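# Place cup carrier flat inside upright paper bag

## Task

Get the cup carrier into the paper bag so it rests flat on the bag's floor, not upside down, with the bag still upright and open on the table and its rim raised along the whole edge; the result must hold without the robot supporting anything, and at the end the grippers must have released everything and backed away.

## Robot and tools

Robot: two arms, left_arm and right_arm, each ending in a two-finger gripper. Objects are a cup carrier and a paper bag on a table. Knocking a rigid object off the table fails the job; paper, cloth and film are exempt. Occasionally something may briefly pull on a held part or nudge a loose object.

Frames. Result lines report each gripper in one shared scene frame: origin on the table top midway between the arms, +x outward over the table, +z up, and left_arm on the +y side. The arm names do not correspond to image left or right. Positions are in metres and orientation is a wxyz quaternion; reported hand positions can be slightly wrong, more so at long reach. In the gripper's own axes, the fingers point along +z and close along y. The reported position is the point between the pads, about 1 cm behind the fingertips.

The 14-number row. Every movement command uses one row shared by both arms: dx, dy, dz, rx, ry, rz, opening for left_arm, followed by the same seven for right_arm. All values lie in [-1, 1], and both arms must be filled even if only one moves. dx to rz are an offset, not a pose, expressed in that gripper's own axes. They are measured from the gripper's pose in the most recent result that showed it; if no result in this scene has shown it yet, or for the second and later calls in one reply, they are measured from where the robot stands when the action begins. A value of 1.0 means 0.6 m of translation or 180 degrees, and rx, ry, rz together form one rotation vector. Opening is absolute: +1 means fully open (0.094 m) and -1 means closed.

Tools.
- execute_actions: argument actions, a list holding at most one item, plus optional pictures (boolean, default on). An empty list only reports the state. {"rows": [[14 numbers], ...], "steps": n} runs up to 15 control steps of 1/30 s (15 by default). Each row lasts one step and the last row repeats. Every row is an offset from the same base pose, not from the previous row. {"steps": n} with no rows is a wait of up to 300 steps, counted from the previous result, so reply time is included. A refused call does nothing.
- move: target is one 14-number row with the same layout and same base as above. speed is the top path speed in m/s, from 0.002 to 0.5 (default 0.25); rotation is capped at twice that value in rad/s. Each gripper travels a straight line to its target and both finish together, over 0.5 to 10 s; a longer path is cut off at 10 s. Openings are sent when the move begins. The path ignores obstacles and the other arm. Grippers may lag, drift, or overshoot speed, especially with a nearly straight arm. Faster motion and targets set deeper past a contact both press harder. The result adds a move: line with the ending (done, off_target, moving, held, fault), any limits applied (paced means the sent pose was clipped; held means some steps were blocked, after which the arm may jump fast), and each gripper's distance from its target. If only one arm is named, the other finished properly.
- wait: seconds from 0 to 10; the scene runs with nothing new sent.
- zoom_image: camera (cam_head_left, cam_head_right, cam_high, cam_low, cam_left_wrist, cam_right_wrist) and region [x0, y0, x1, y1] in pixels from the top-left, no larger than 504 by 504. All images are 896x504.
- finished_scene: scene, the number of the current scene. It is irreversible and reports whether the goal was met, which must remain true.

Control behaviour. At each step the commanded pose is clipped to within 70 mm and 16 degrees of the measured pose, then solved by damped inverse kinematics, with position favoured over orientation. Long moves may need several actions; check the pose reached and send the remainder. Arms usually finish a centimetre or more low. Zero offsets are not idle: they pull the arm back to its base pose and can let it sink. To hold an arm still, send the correction toward its desired pose in a reply's first call and zeros afterwards, adding height if it still sags. A Hand target line shows the pose the controller is currently driving toward.

Gripping. grip_measured uses the same scale as the commanded opening and can be about 1 mm off per gripper. To hold something, command about 0.03 below grip_measured for a firm grip, or less for a gentler one. Pad force tops out at about 50 to 62 N and drops for parts thinner than about 2 mm.

Result lines. A pose unreachable line means the clearance check altered or blocked commands to the named arm, and HELD marks the affected steps. FAULT lines report an arm stop. Joint torques include offsets and noise. MOTOR HOT appears from 75 °C; at 90 °C the arm stops for 10 s, and at 100 °C it drops its load. Joint limits (rad), base to gripper: waist -2.618 to 3.054, shoulder 0 to 3.142, elbow 0 to 3.142, wrist pitch -1.571 to 1.571, wrist yaw -1.571 to 1.571, wrist roll -2.094 to 2.094.

Avoid dropping the carrier, fast contacts, hard presses, collapsing or tipping the bag, and arm-on-arm collisions. The simulation keeps running while you write. Finish by opening the grippers and moving them clear.

Each tool is called after "Request:" by a JSON object that holds its "method" and its "body".

## Session

Request:
{"method": "execute_actions", "body": {"actions": []}}

Scene clock: 0.00 s of 5400.00 s.
left_arm: end_effector_position=(+0.3747, +0.5520, +0.3729) grip_measured=+1.000 end_effector_quat_wxyz=(-0.026, +0.576, +0.694, +0.430) | right_arm: end_effector_position=(+0.4352, -0.5729, +0.1209) grip_measured=+1.000 end_effector_quat_wxyz=(+0.158, +0.646, +0.745, -0.057)
Joint positions: left_arm=[ 0.176  1.982  2.499 -1.289 -0.45   1.923  0.094] | right_arm=[-0.553  2.112  1.918 -1.09   0.179  0.908  0.094]
Joint velocities: left_arm=[-0.027  0.017 -0.007 -0.007  0.007  0.007  0.   ] | right_arm=[ 0.007 -0.012  0.012 -0.022 -0.037 -0.022  0.   ]
Joint torques (N m, as the arm reports them, + toward a larger angle): no reading
Hand target (left_arm): +0.372, +0.551, +0.379; -0.022, +0.571, +0.695, +0.436
Hand target (right_arm): +0.434, -0.574, +0.122; +0.157, +0.646, +0.744, -0.061

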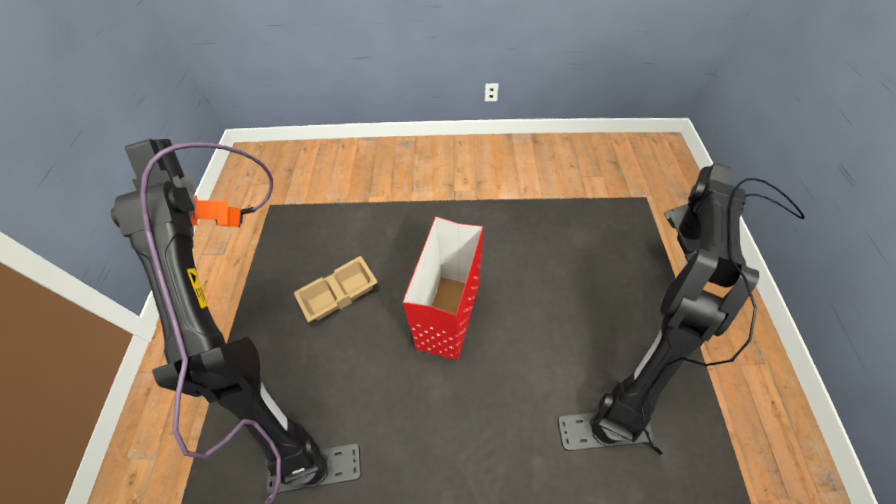

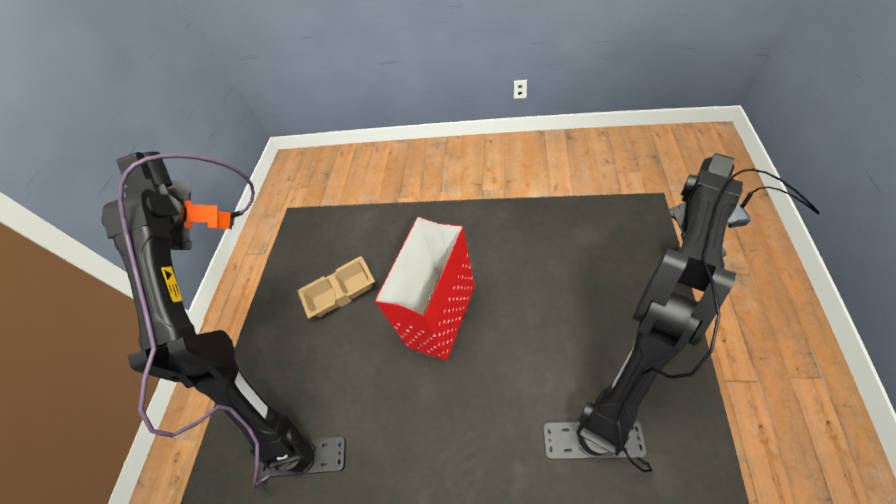

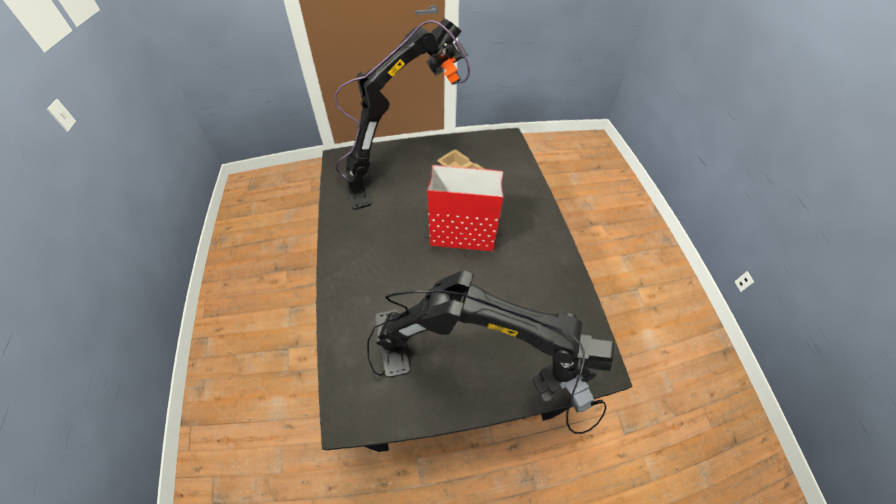

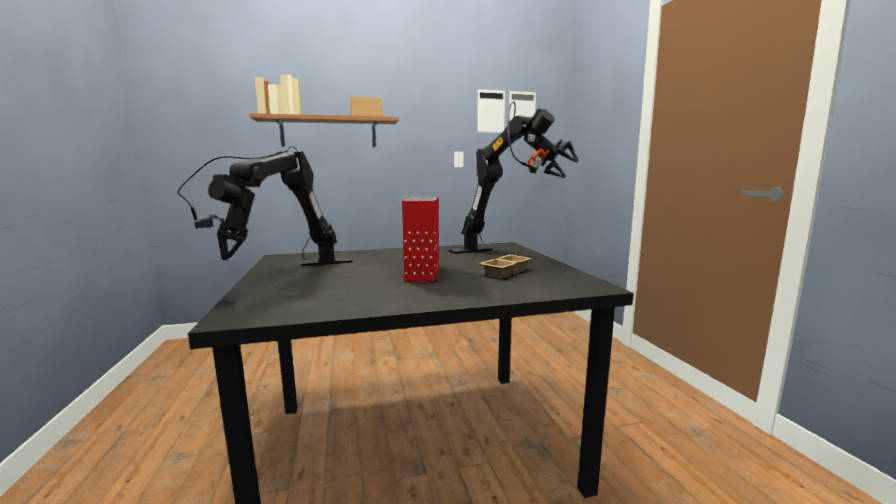

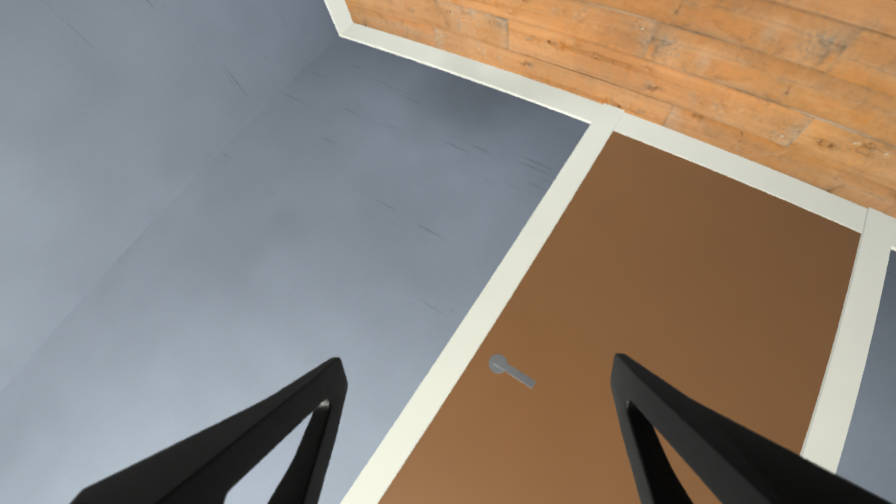

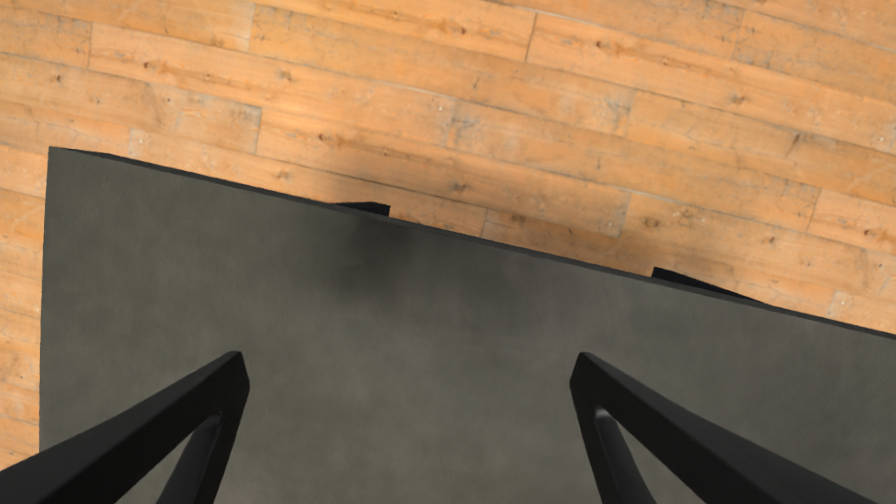

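Request:
{"method": "zoom_image", "body": {"camera": "cam_head_left", "region": [380,205,540,365]}}

Request:
{"method": "zoom_image", "body": {"camera": "cam_head_left", "region": [280,240,390,350]}}

Request:
{"method": "zoom_image", "body": {"camera": "cam_low", "region": [390,180,540,300]}}

Region (380, 205, 540, 365) of cam_head_left's 896x504 image, scaled by 3.150, with more detail than that image has.

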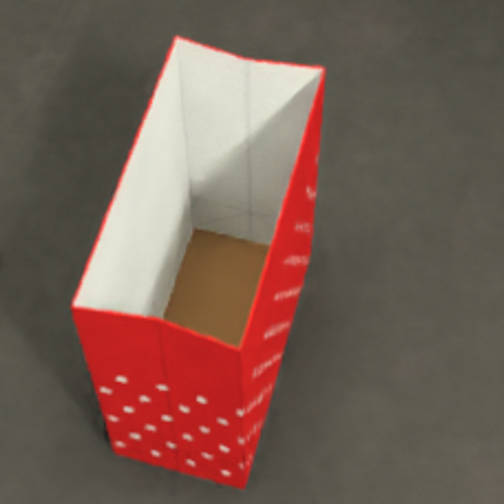

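Region (280, 240, 390, 350) of cam_head_left's 896x504 image, scaled by 4.582, with more detail than that image has.

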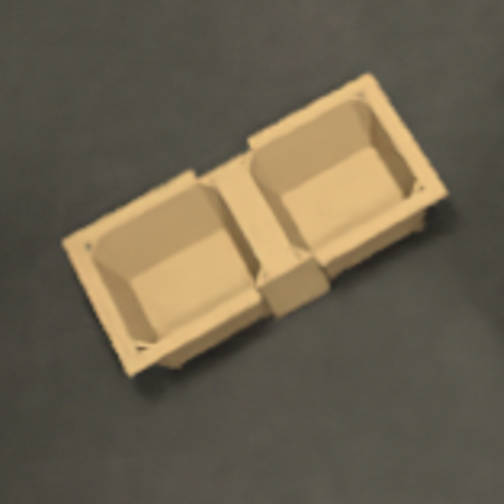

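Region (390, 180, 540, 300) of cam_low's 896x504 image, scaled by 3.360, with more detail than that image has; it fills the top 403 rows of this view, and the rest is white.

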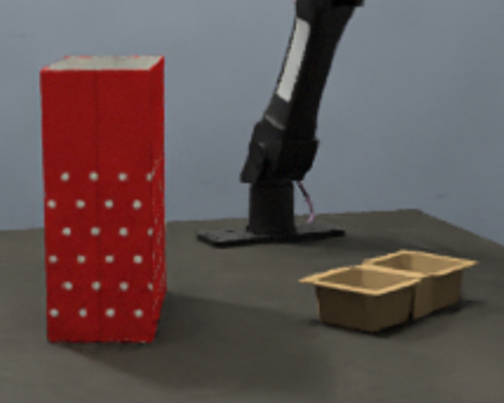

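Request:
{"method": "move", "body": {"target": [-0.491,-0.249,0.030,0.2435,-0.1606,-0.1382,-0.3,0.779,-0.274,-0.624,-0.339,0.031,-0.786,0.0], "speed": 0.3}}

Scene clock: 125.03 s of 5400.00 s.
left_arm: end_effector_position=(+0.3579, +0.3453, +0.1224) grip_measured=-0.297 end_effector_quat_wxyz=(+0.023, +0.452, +0.892, -0.006) | right_arm: end_effector_position=(+0.1578, -0.0507, +0.2922) grip_measured=+0.002 end_effector_quat_wxyz=(+0.199, -0.578, +0.780, +0.135)
Joint positions: left_arm=[-0.088  2.059  1.894 -1.372  0.033  1.019  0.033] | right_arm=[ 1.02   1.377  1.699 -1.413 -0.073 -0.179  0.047]
Joint velocities: left_arm=[-0.002  0.012 -0.012  0.022  0.007 -0.022 -0.   ] | right_arm=[ 0.012  0.012 -0.027 -0.081  0.022 -0.037  0.001]
Joint torques (N m, as the arm reports them, + toward a larger angle): left_arm=[ -0.77 -10.42   6.04   0.76   0.2   -0.13] | right_arm=[ 0.62 -3.94  8.67  1.3  -0.12 -0.13]
Hand target (left_arm): +0.358, +0.338, +0.119; +0.025, +0.452, +0.892, -0.014
Hand target (right_arm): +0.154, -0.050, +0.295; +0.195, -0.586, +0.775, +0.137
Off the commanded pose (left_arm): 0.006 m, 1 deg.
Off the commanded pose (right_arm): 0.018 m, 3 deg.
After step 90, 117.00 s passed at rest.
move: off_target (right_arm)

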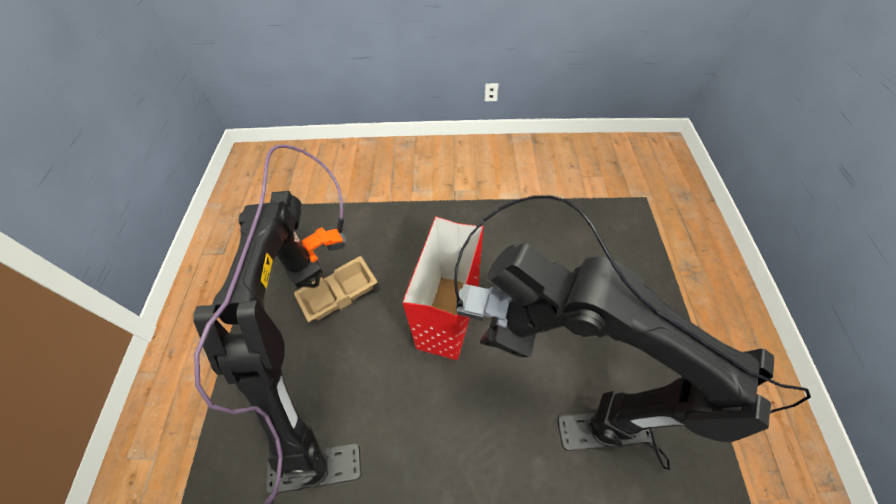

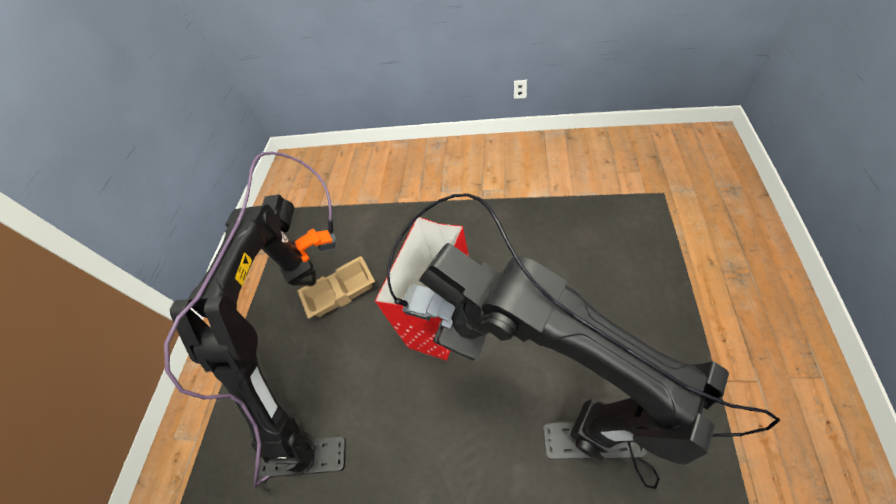

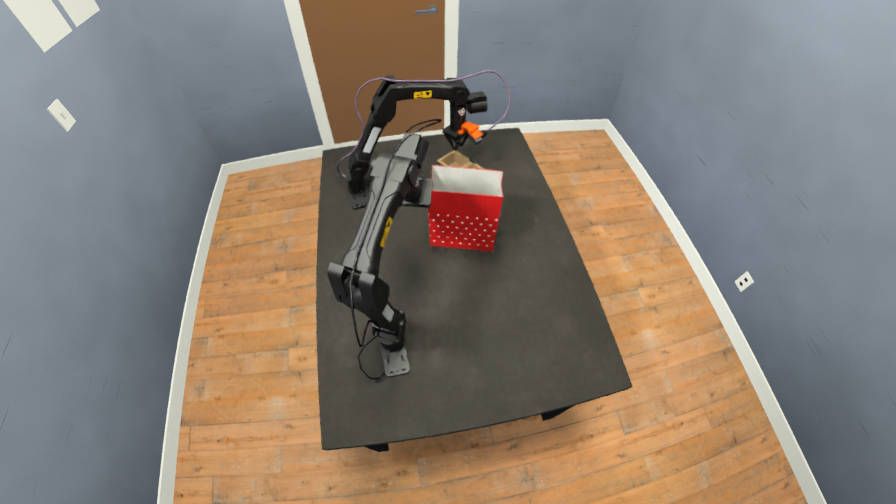

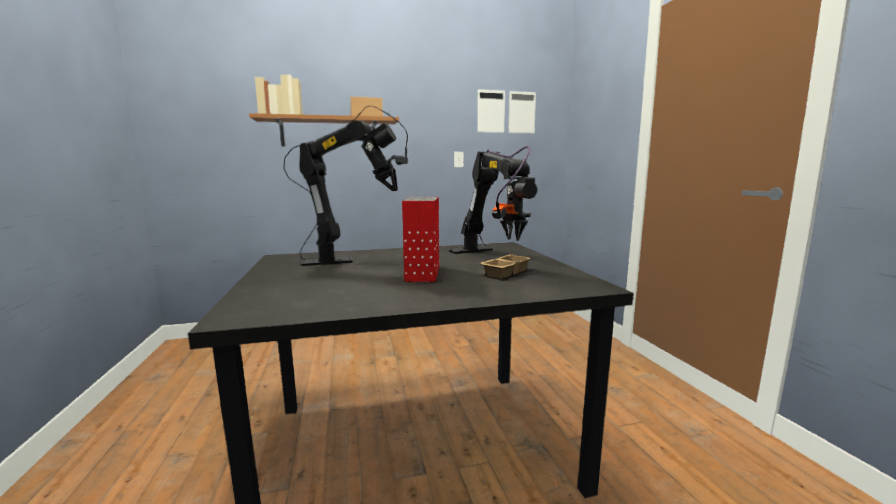

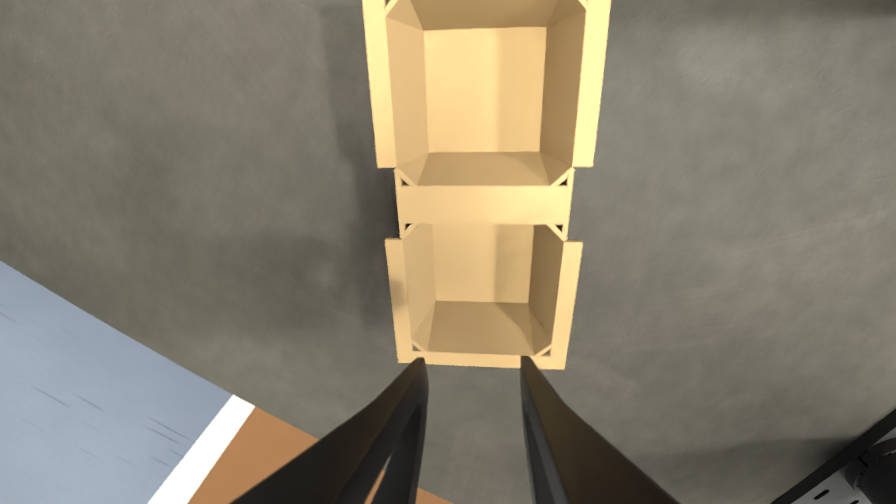

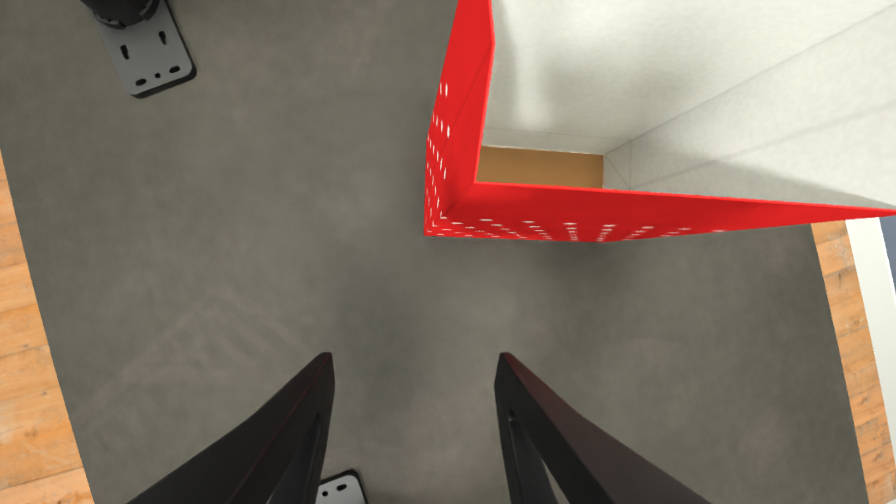

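Request:
{"method": "zoom_image", "body": {"camera": "cam_low", "region": [470,170,560,290]}}

Request:
{"method": "zoom_image", "body": {"camera": "cam_low", "region": [350,120,450,220]}}

Region (470, 170, 560, 290) of cam_low's 896x504 image, scaled by 4.200, with more detail than that image has; it fills the left 378 columns of this view, and the rest is white.

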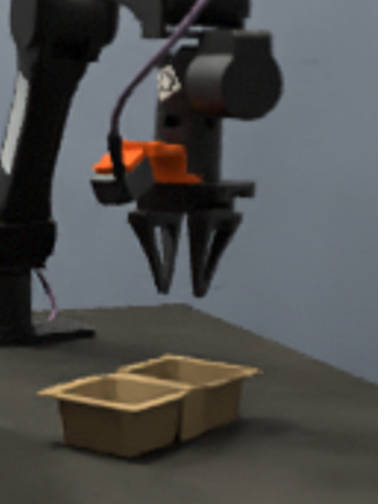

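Region (350, 120, 450, 220) of cam_low's 896x504 image, scaled by 5.040, with more detail than that image has.

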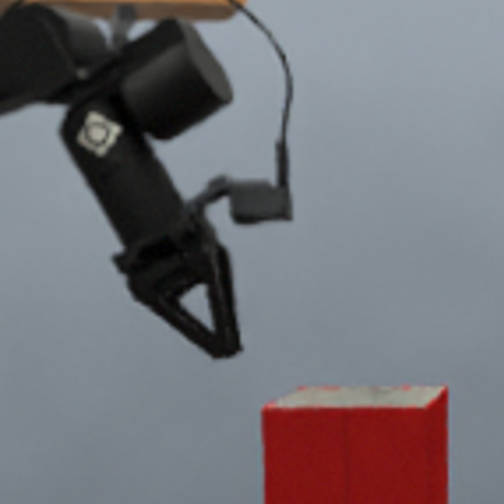

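Request:
{"method": "move", "body": {"target": [-0.003,-0.009,0.075,0,0,0,-0.3,-0.1886,-0.0667,0.0712,0.005,-0.017,0.01,0.0], "speed": 0.1}}

Scene clock: 145.70 s of 5400.00 s.
left_arm: end_effector_position=(+0.3559, +0.3456, +0.0775) grip_measured=-0.297 end_effector_quat_wxyz=(+0.020, +0.450, +0.893, -0.006) | right_arm: end_effector_position=(+0.2290, +0.0550, +0.3090) grip_measured=+0.002 end_effector_quat_wxyz=(+0.227, -0.563, +0.781, +0.147)
Joint positions: left_arm=[-0.088  2.059  1.716 -1.2    0.031  1.014  0.033] | right_arm=[ 0.987  1.847  2.238 -1.42  -0.08  -0.181  0.047]
Joint velocities: left_arm=[-0.002  0.007 -0.017  0.022 -0.022 -0.007 -0.001] | right_arm=[-0.002  0.002  0.012 -0.007  0.007 -0.037  0.   ]
Joint torques (N m, as the arm reports them, + toward a larger angle): left_arm=[ -1.01 -11.25   6.06   0.73   0.04  -0.14] | right_arm=[-0.72 -8.44  8.43  1.41 -0.15 -0.02]
Hand target (left_arm): +0.356, +0.340, +0.077; +0.023, +0.452, +0.892, -0.006
Hand target (right_arm): +0.230, +0.053, +0.310; +0.222, -0.560, +0.784, +0.149
Off the commanded pose (left_arm): 0.006 m, 0 deg.
Off the commanded pose (right_arm): 0.004 m, 1 deg.
After step 90, 15.90 s passed at rest.
move: done

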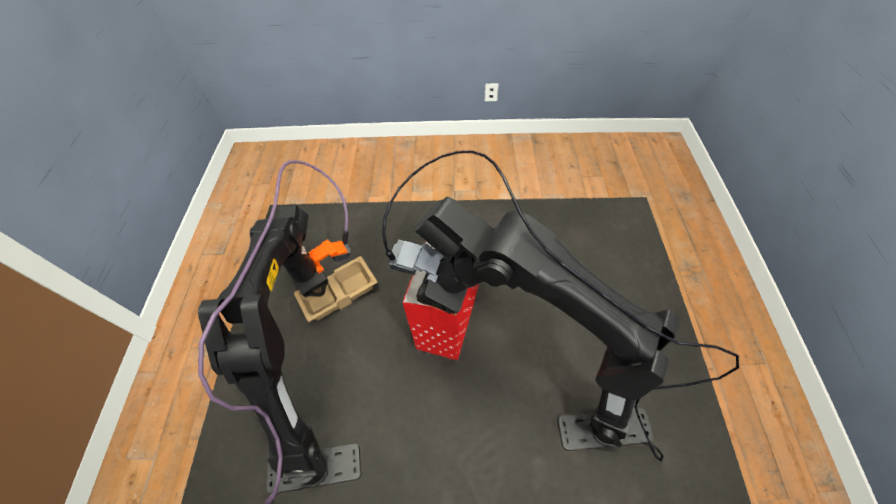

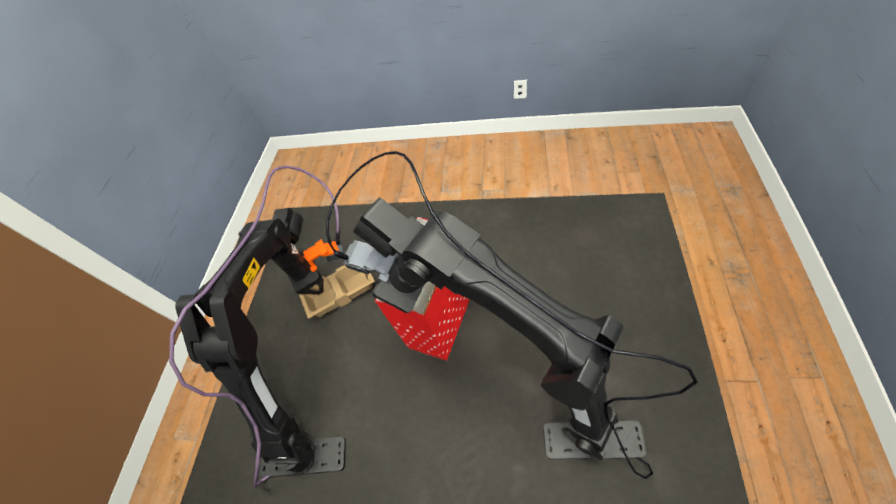

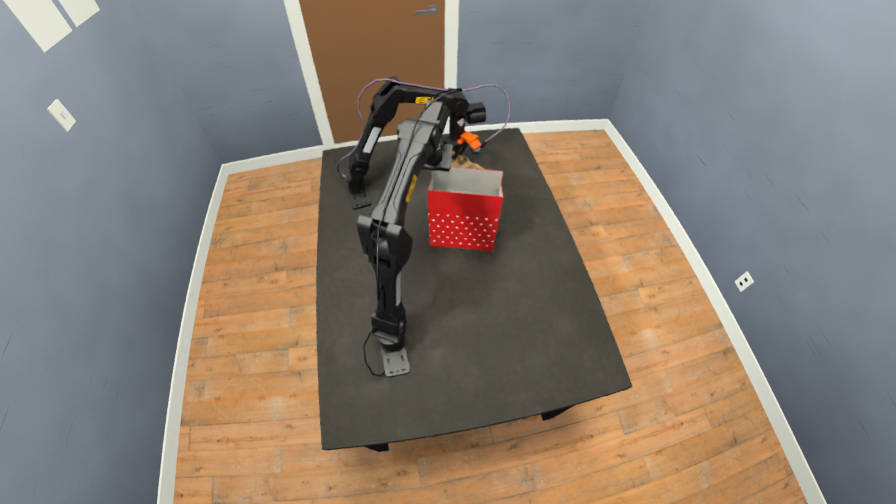

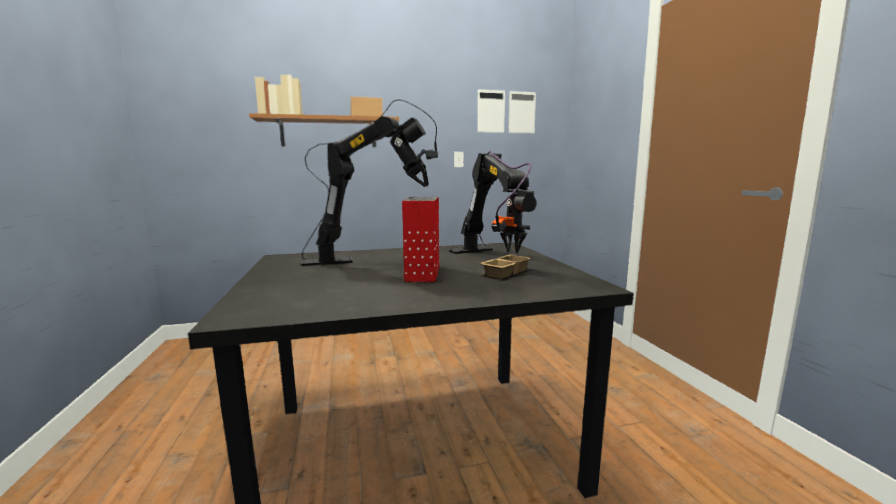

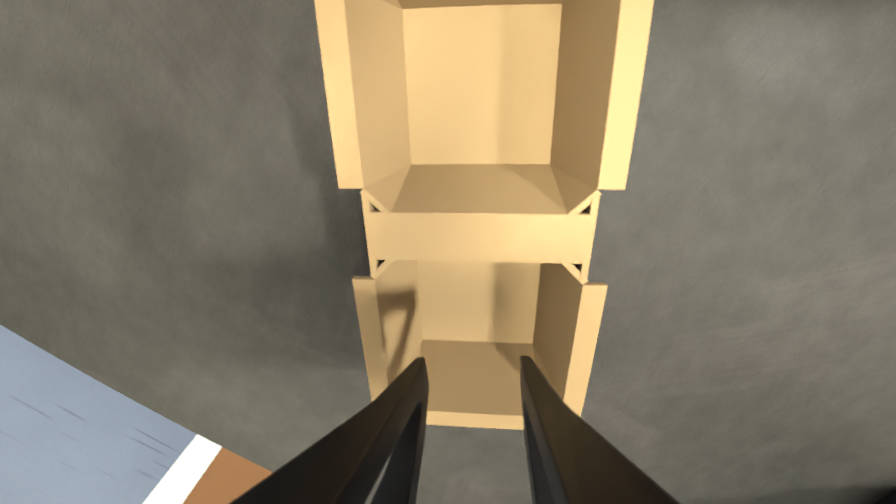

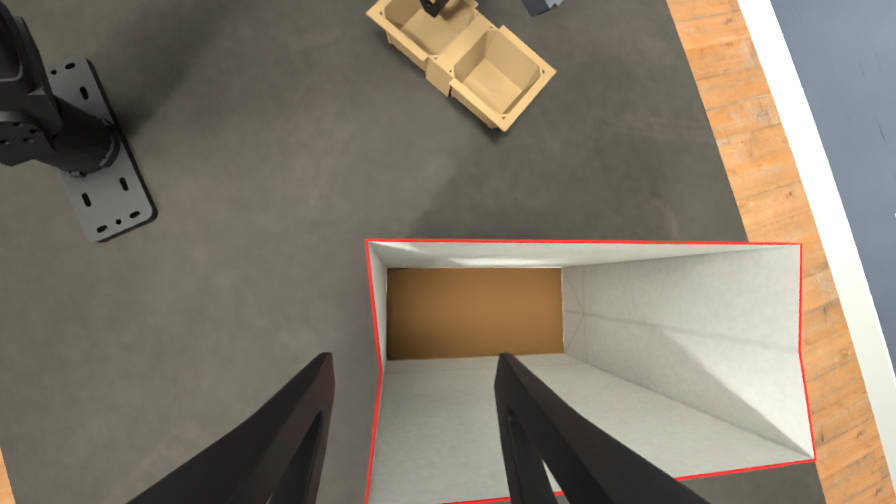

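Request:
{"method": "move", "body": {"target": [0.0,-0.006,0.078,0,0,0,-0.3,0.0696,0.019,0.0981,0,0,0,0.0], "speed": 0.04}}

Scene clock: 162.77 s of 5400.00 s.
left_arm: end_effector_position=(+0.3556, +0.3460, +0.0360) grip_measured=-0.297 end_effector_quat_wxyz=(+0.023, +0.450, +0.893, -0.003) | right_arm: end_effector_position=(+0.2237, +0.0554, +0.2324) grip_measured=+0.002 end_effector_quat_wxyz=(+0.221, -0.564, +0.782, +0.144)
Joint positions: left_arm=[-0.088  2.08   1.58  -1.034  0.028  1.014  0.033] | right_arm=[ 1.002  1.694  1.718 -1.064 -0.072 -0.17   0.047]
Joint velocities: left_arm=[ 0.002 -0.012  0.002 -0.022 -0.007 -0.022 -0.   ] | right_arm=[ 0.007 -0.002  0.007 -0.037 -0.007  0.037 -0.001]
Joint torques (N m, as the arm reports them, + toward a larger angle): left_arm=[ -0.57 -10.25   5.87   0.77   0.04  -0.11] | right_arm=[  0.78 -10.32   6.     1.55   0.01   0.08]
Hand target (left_arm): +0.354, +0.342, +0.031; +0.020, +0.450, +0.893, -0.006
Hand target (right_arm): +0.219, +0.054, +0.236; +0.227, -0.563, +0.781, +0.147
Off the commanded pose (left_arm): 0.007 m, 0 deg.
Off the commanded pose (right_arm): 0.007 m, 1 deg.
After step 90, 11.77 s passed at rest.
move: done

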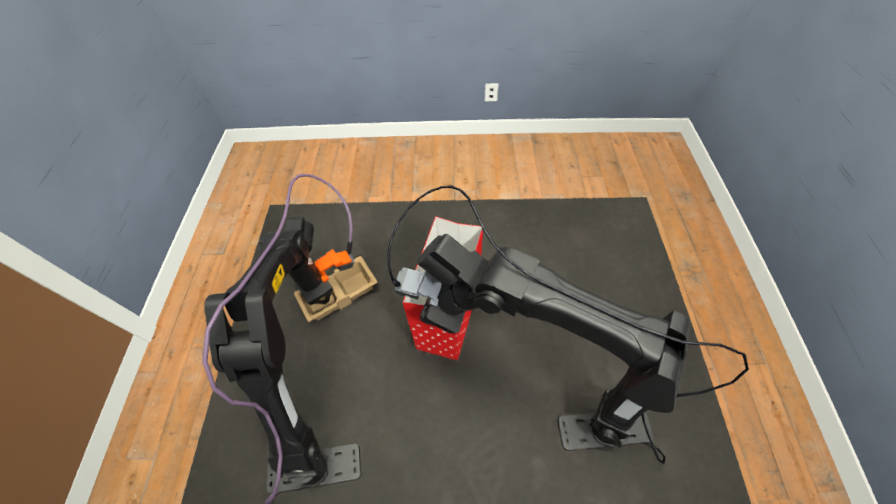

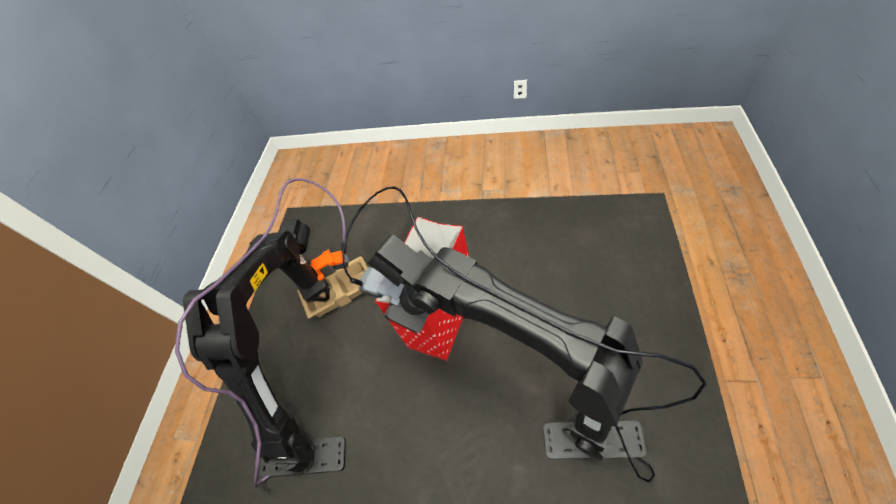

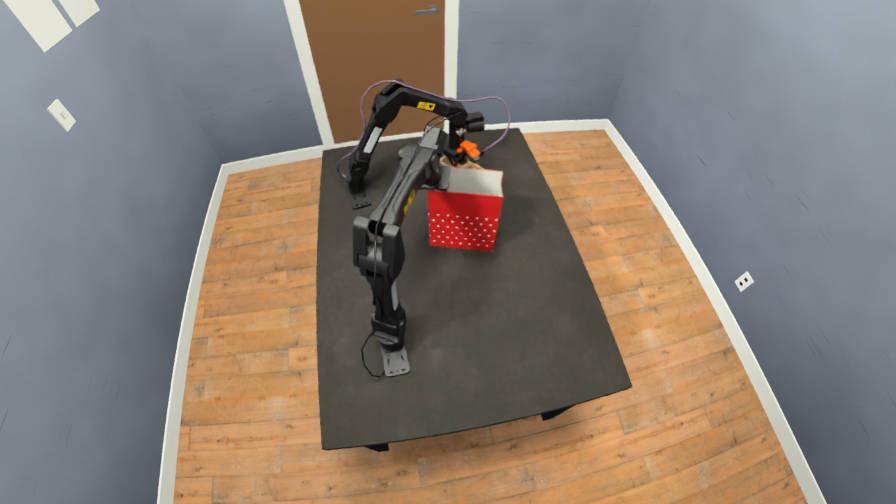

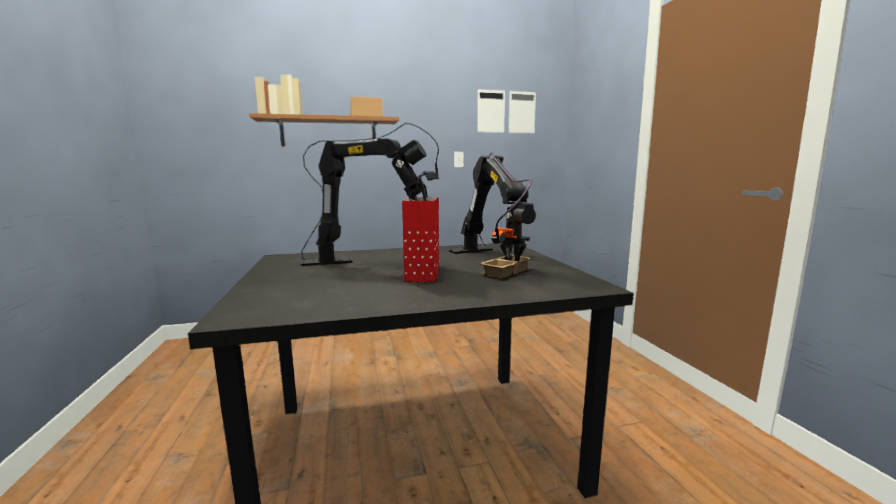

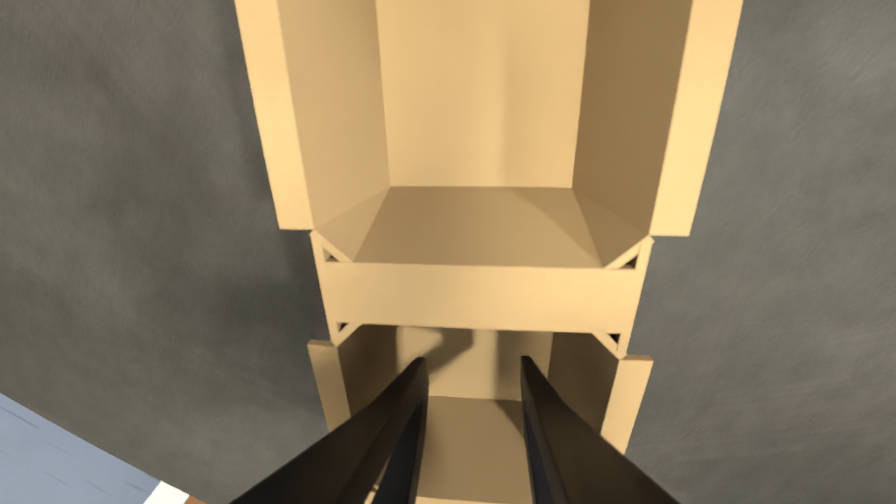

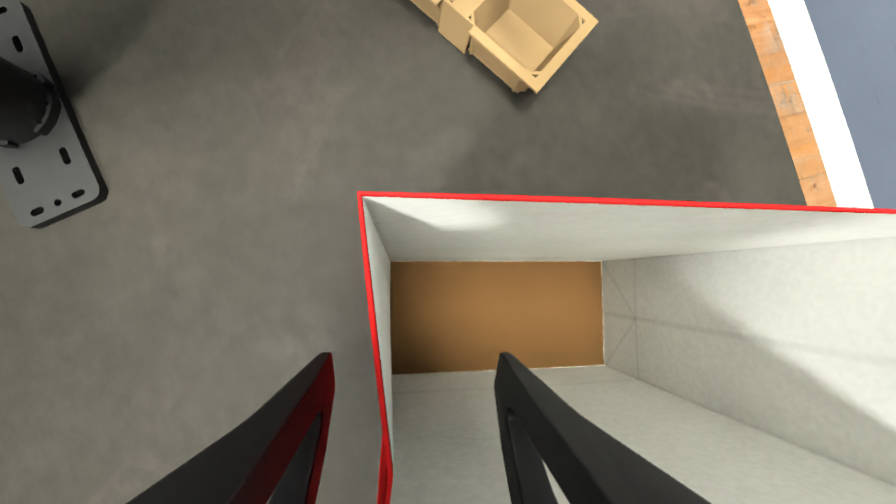

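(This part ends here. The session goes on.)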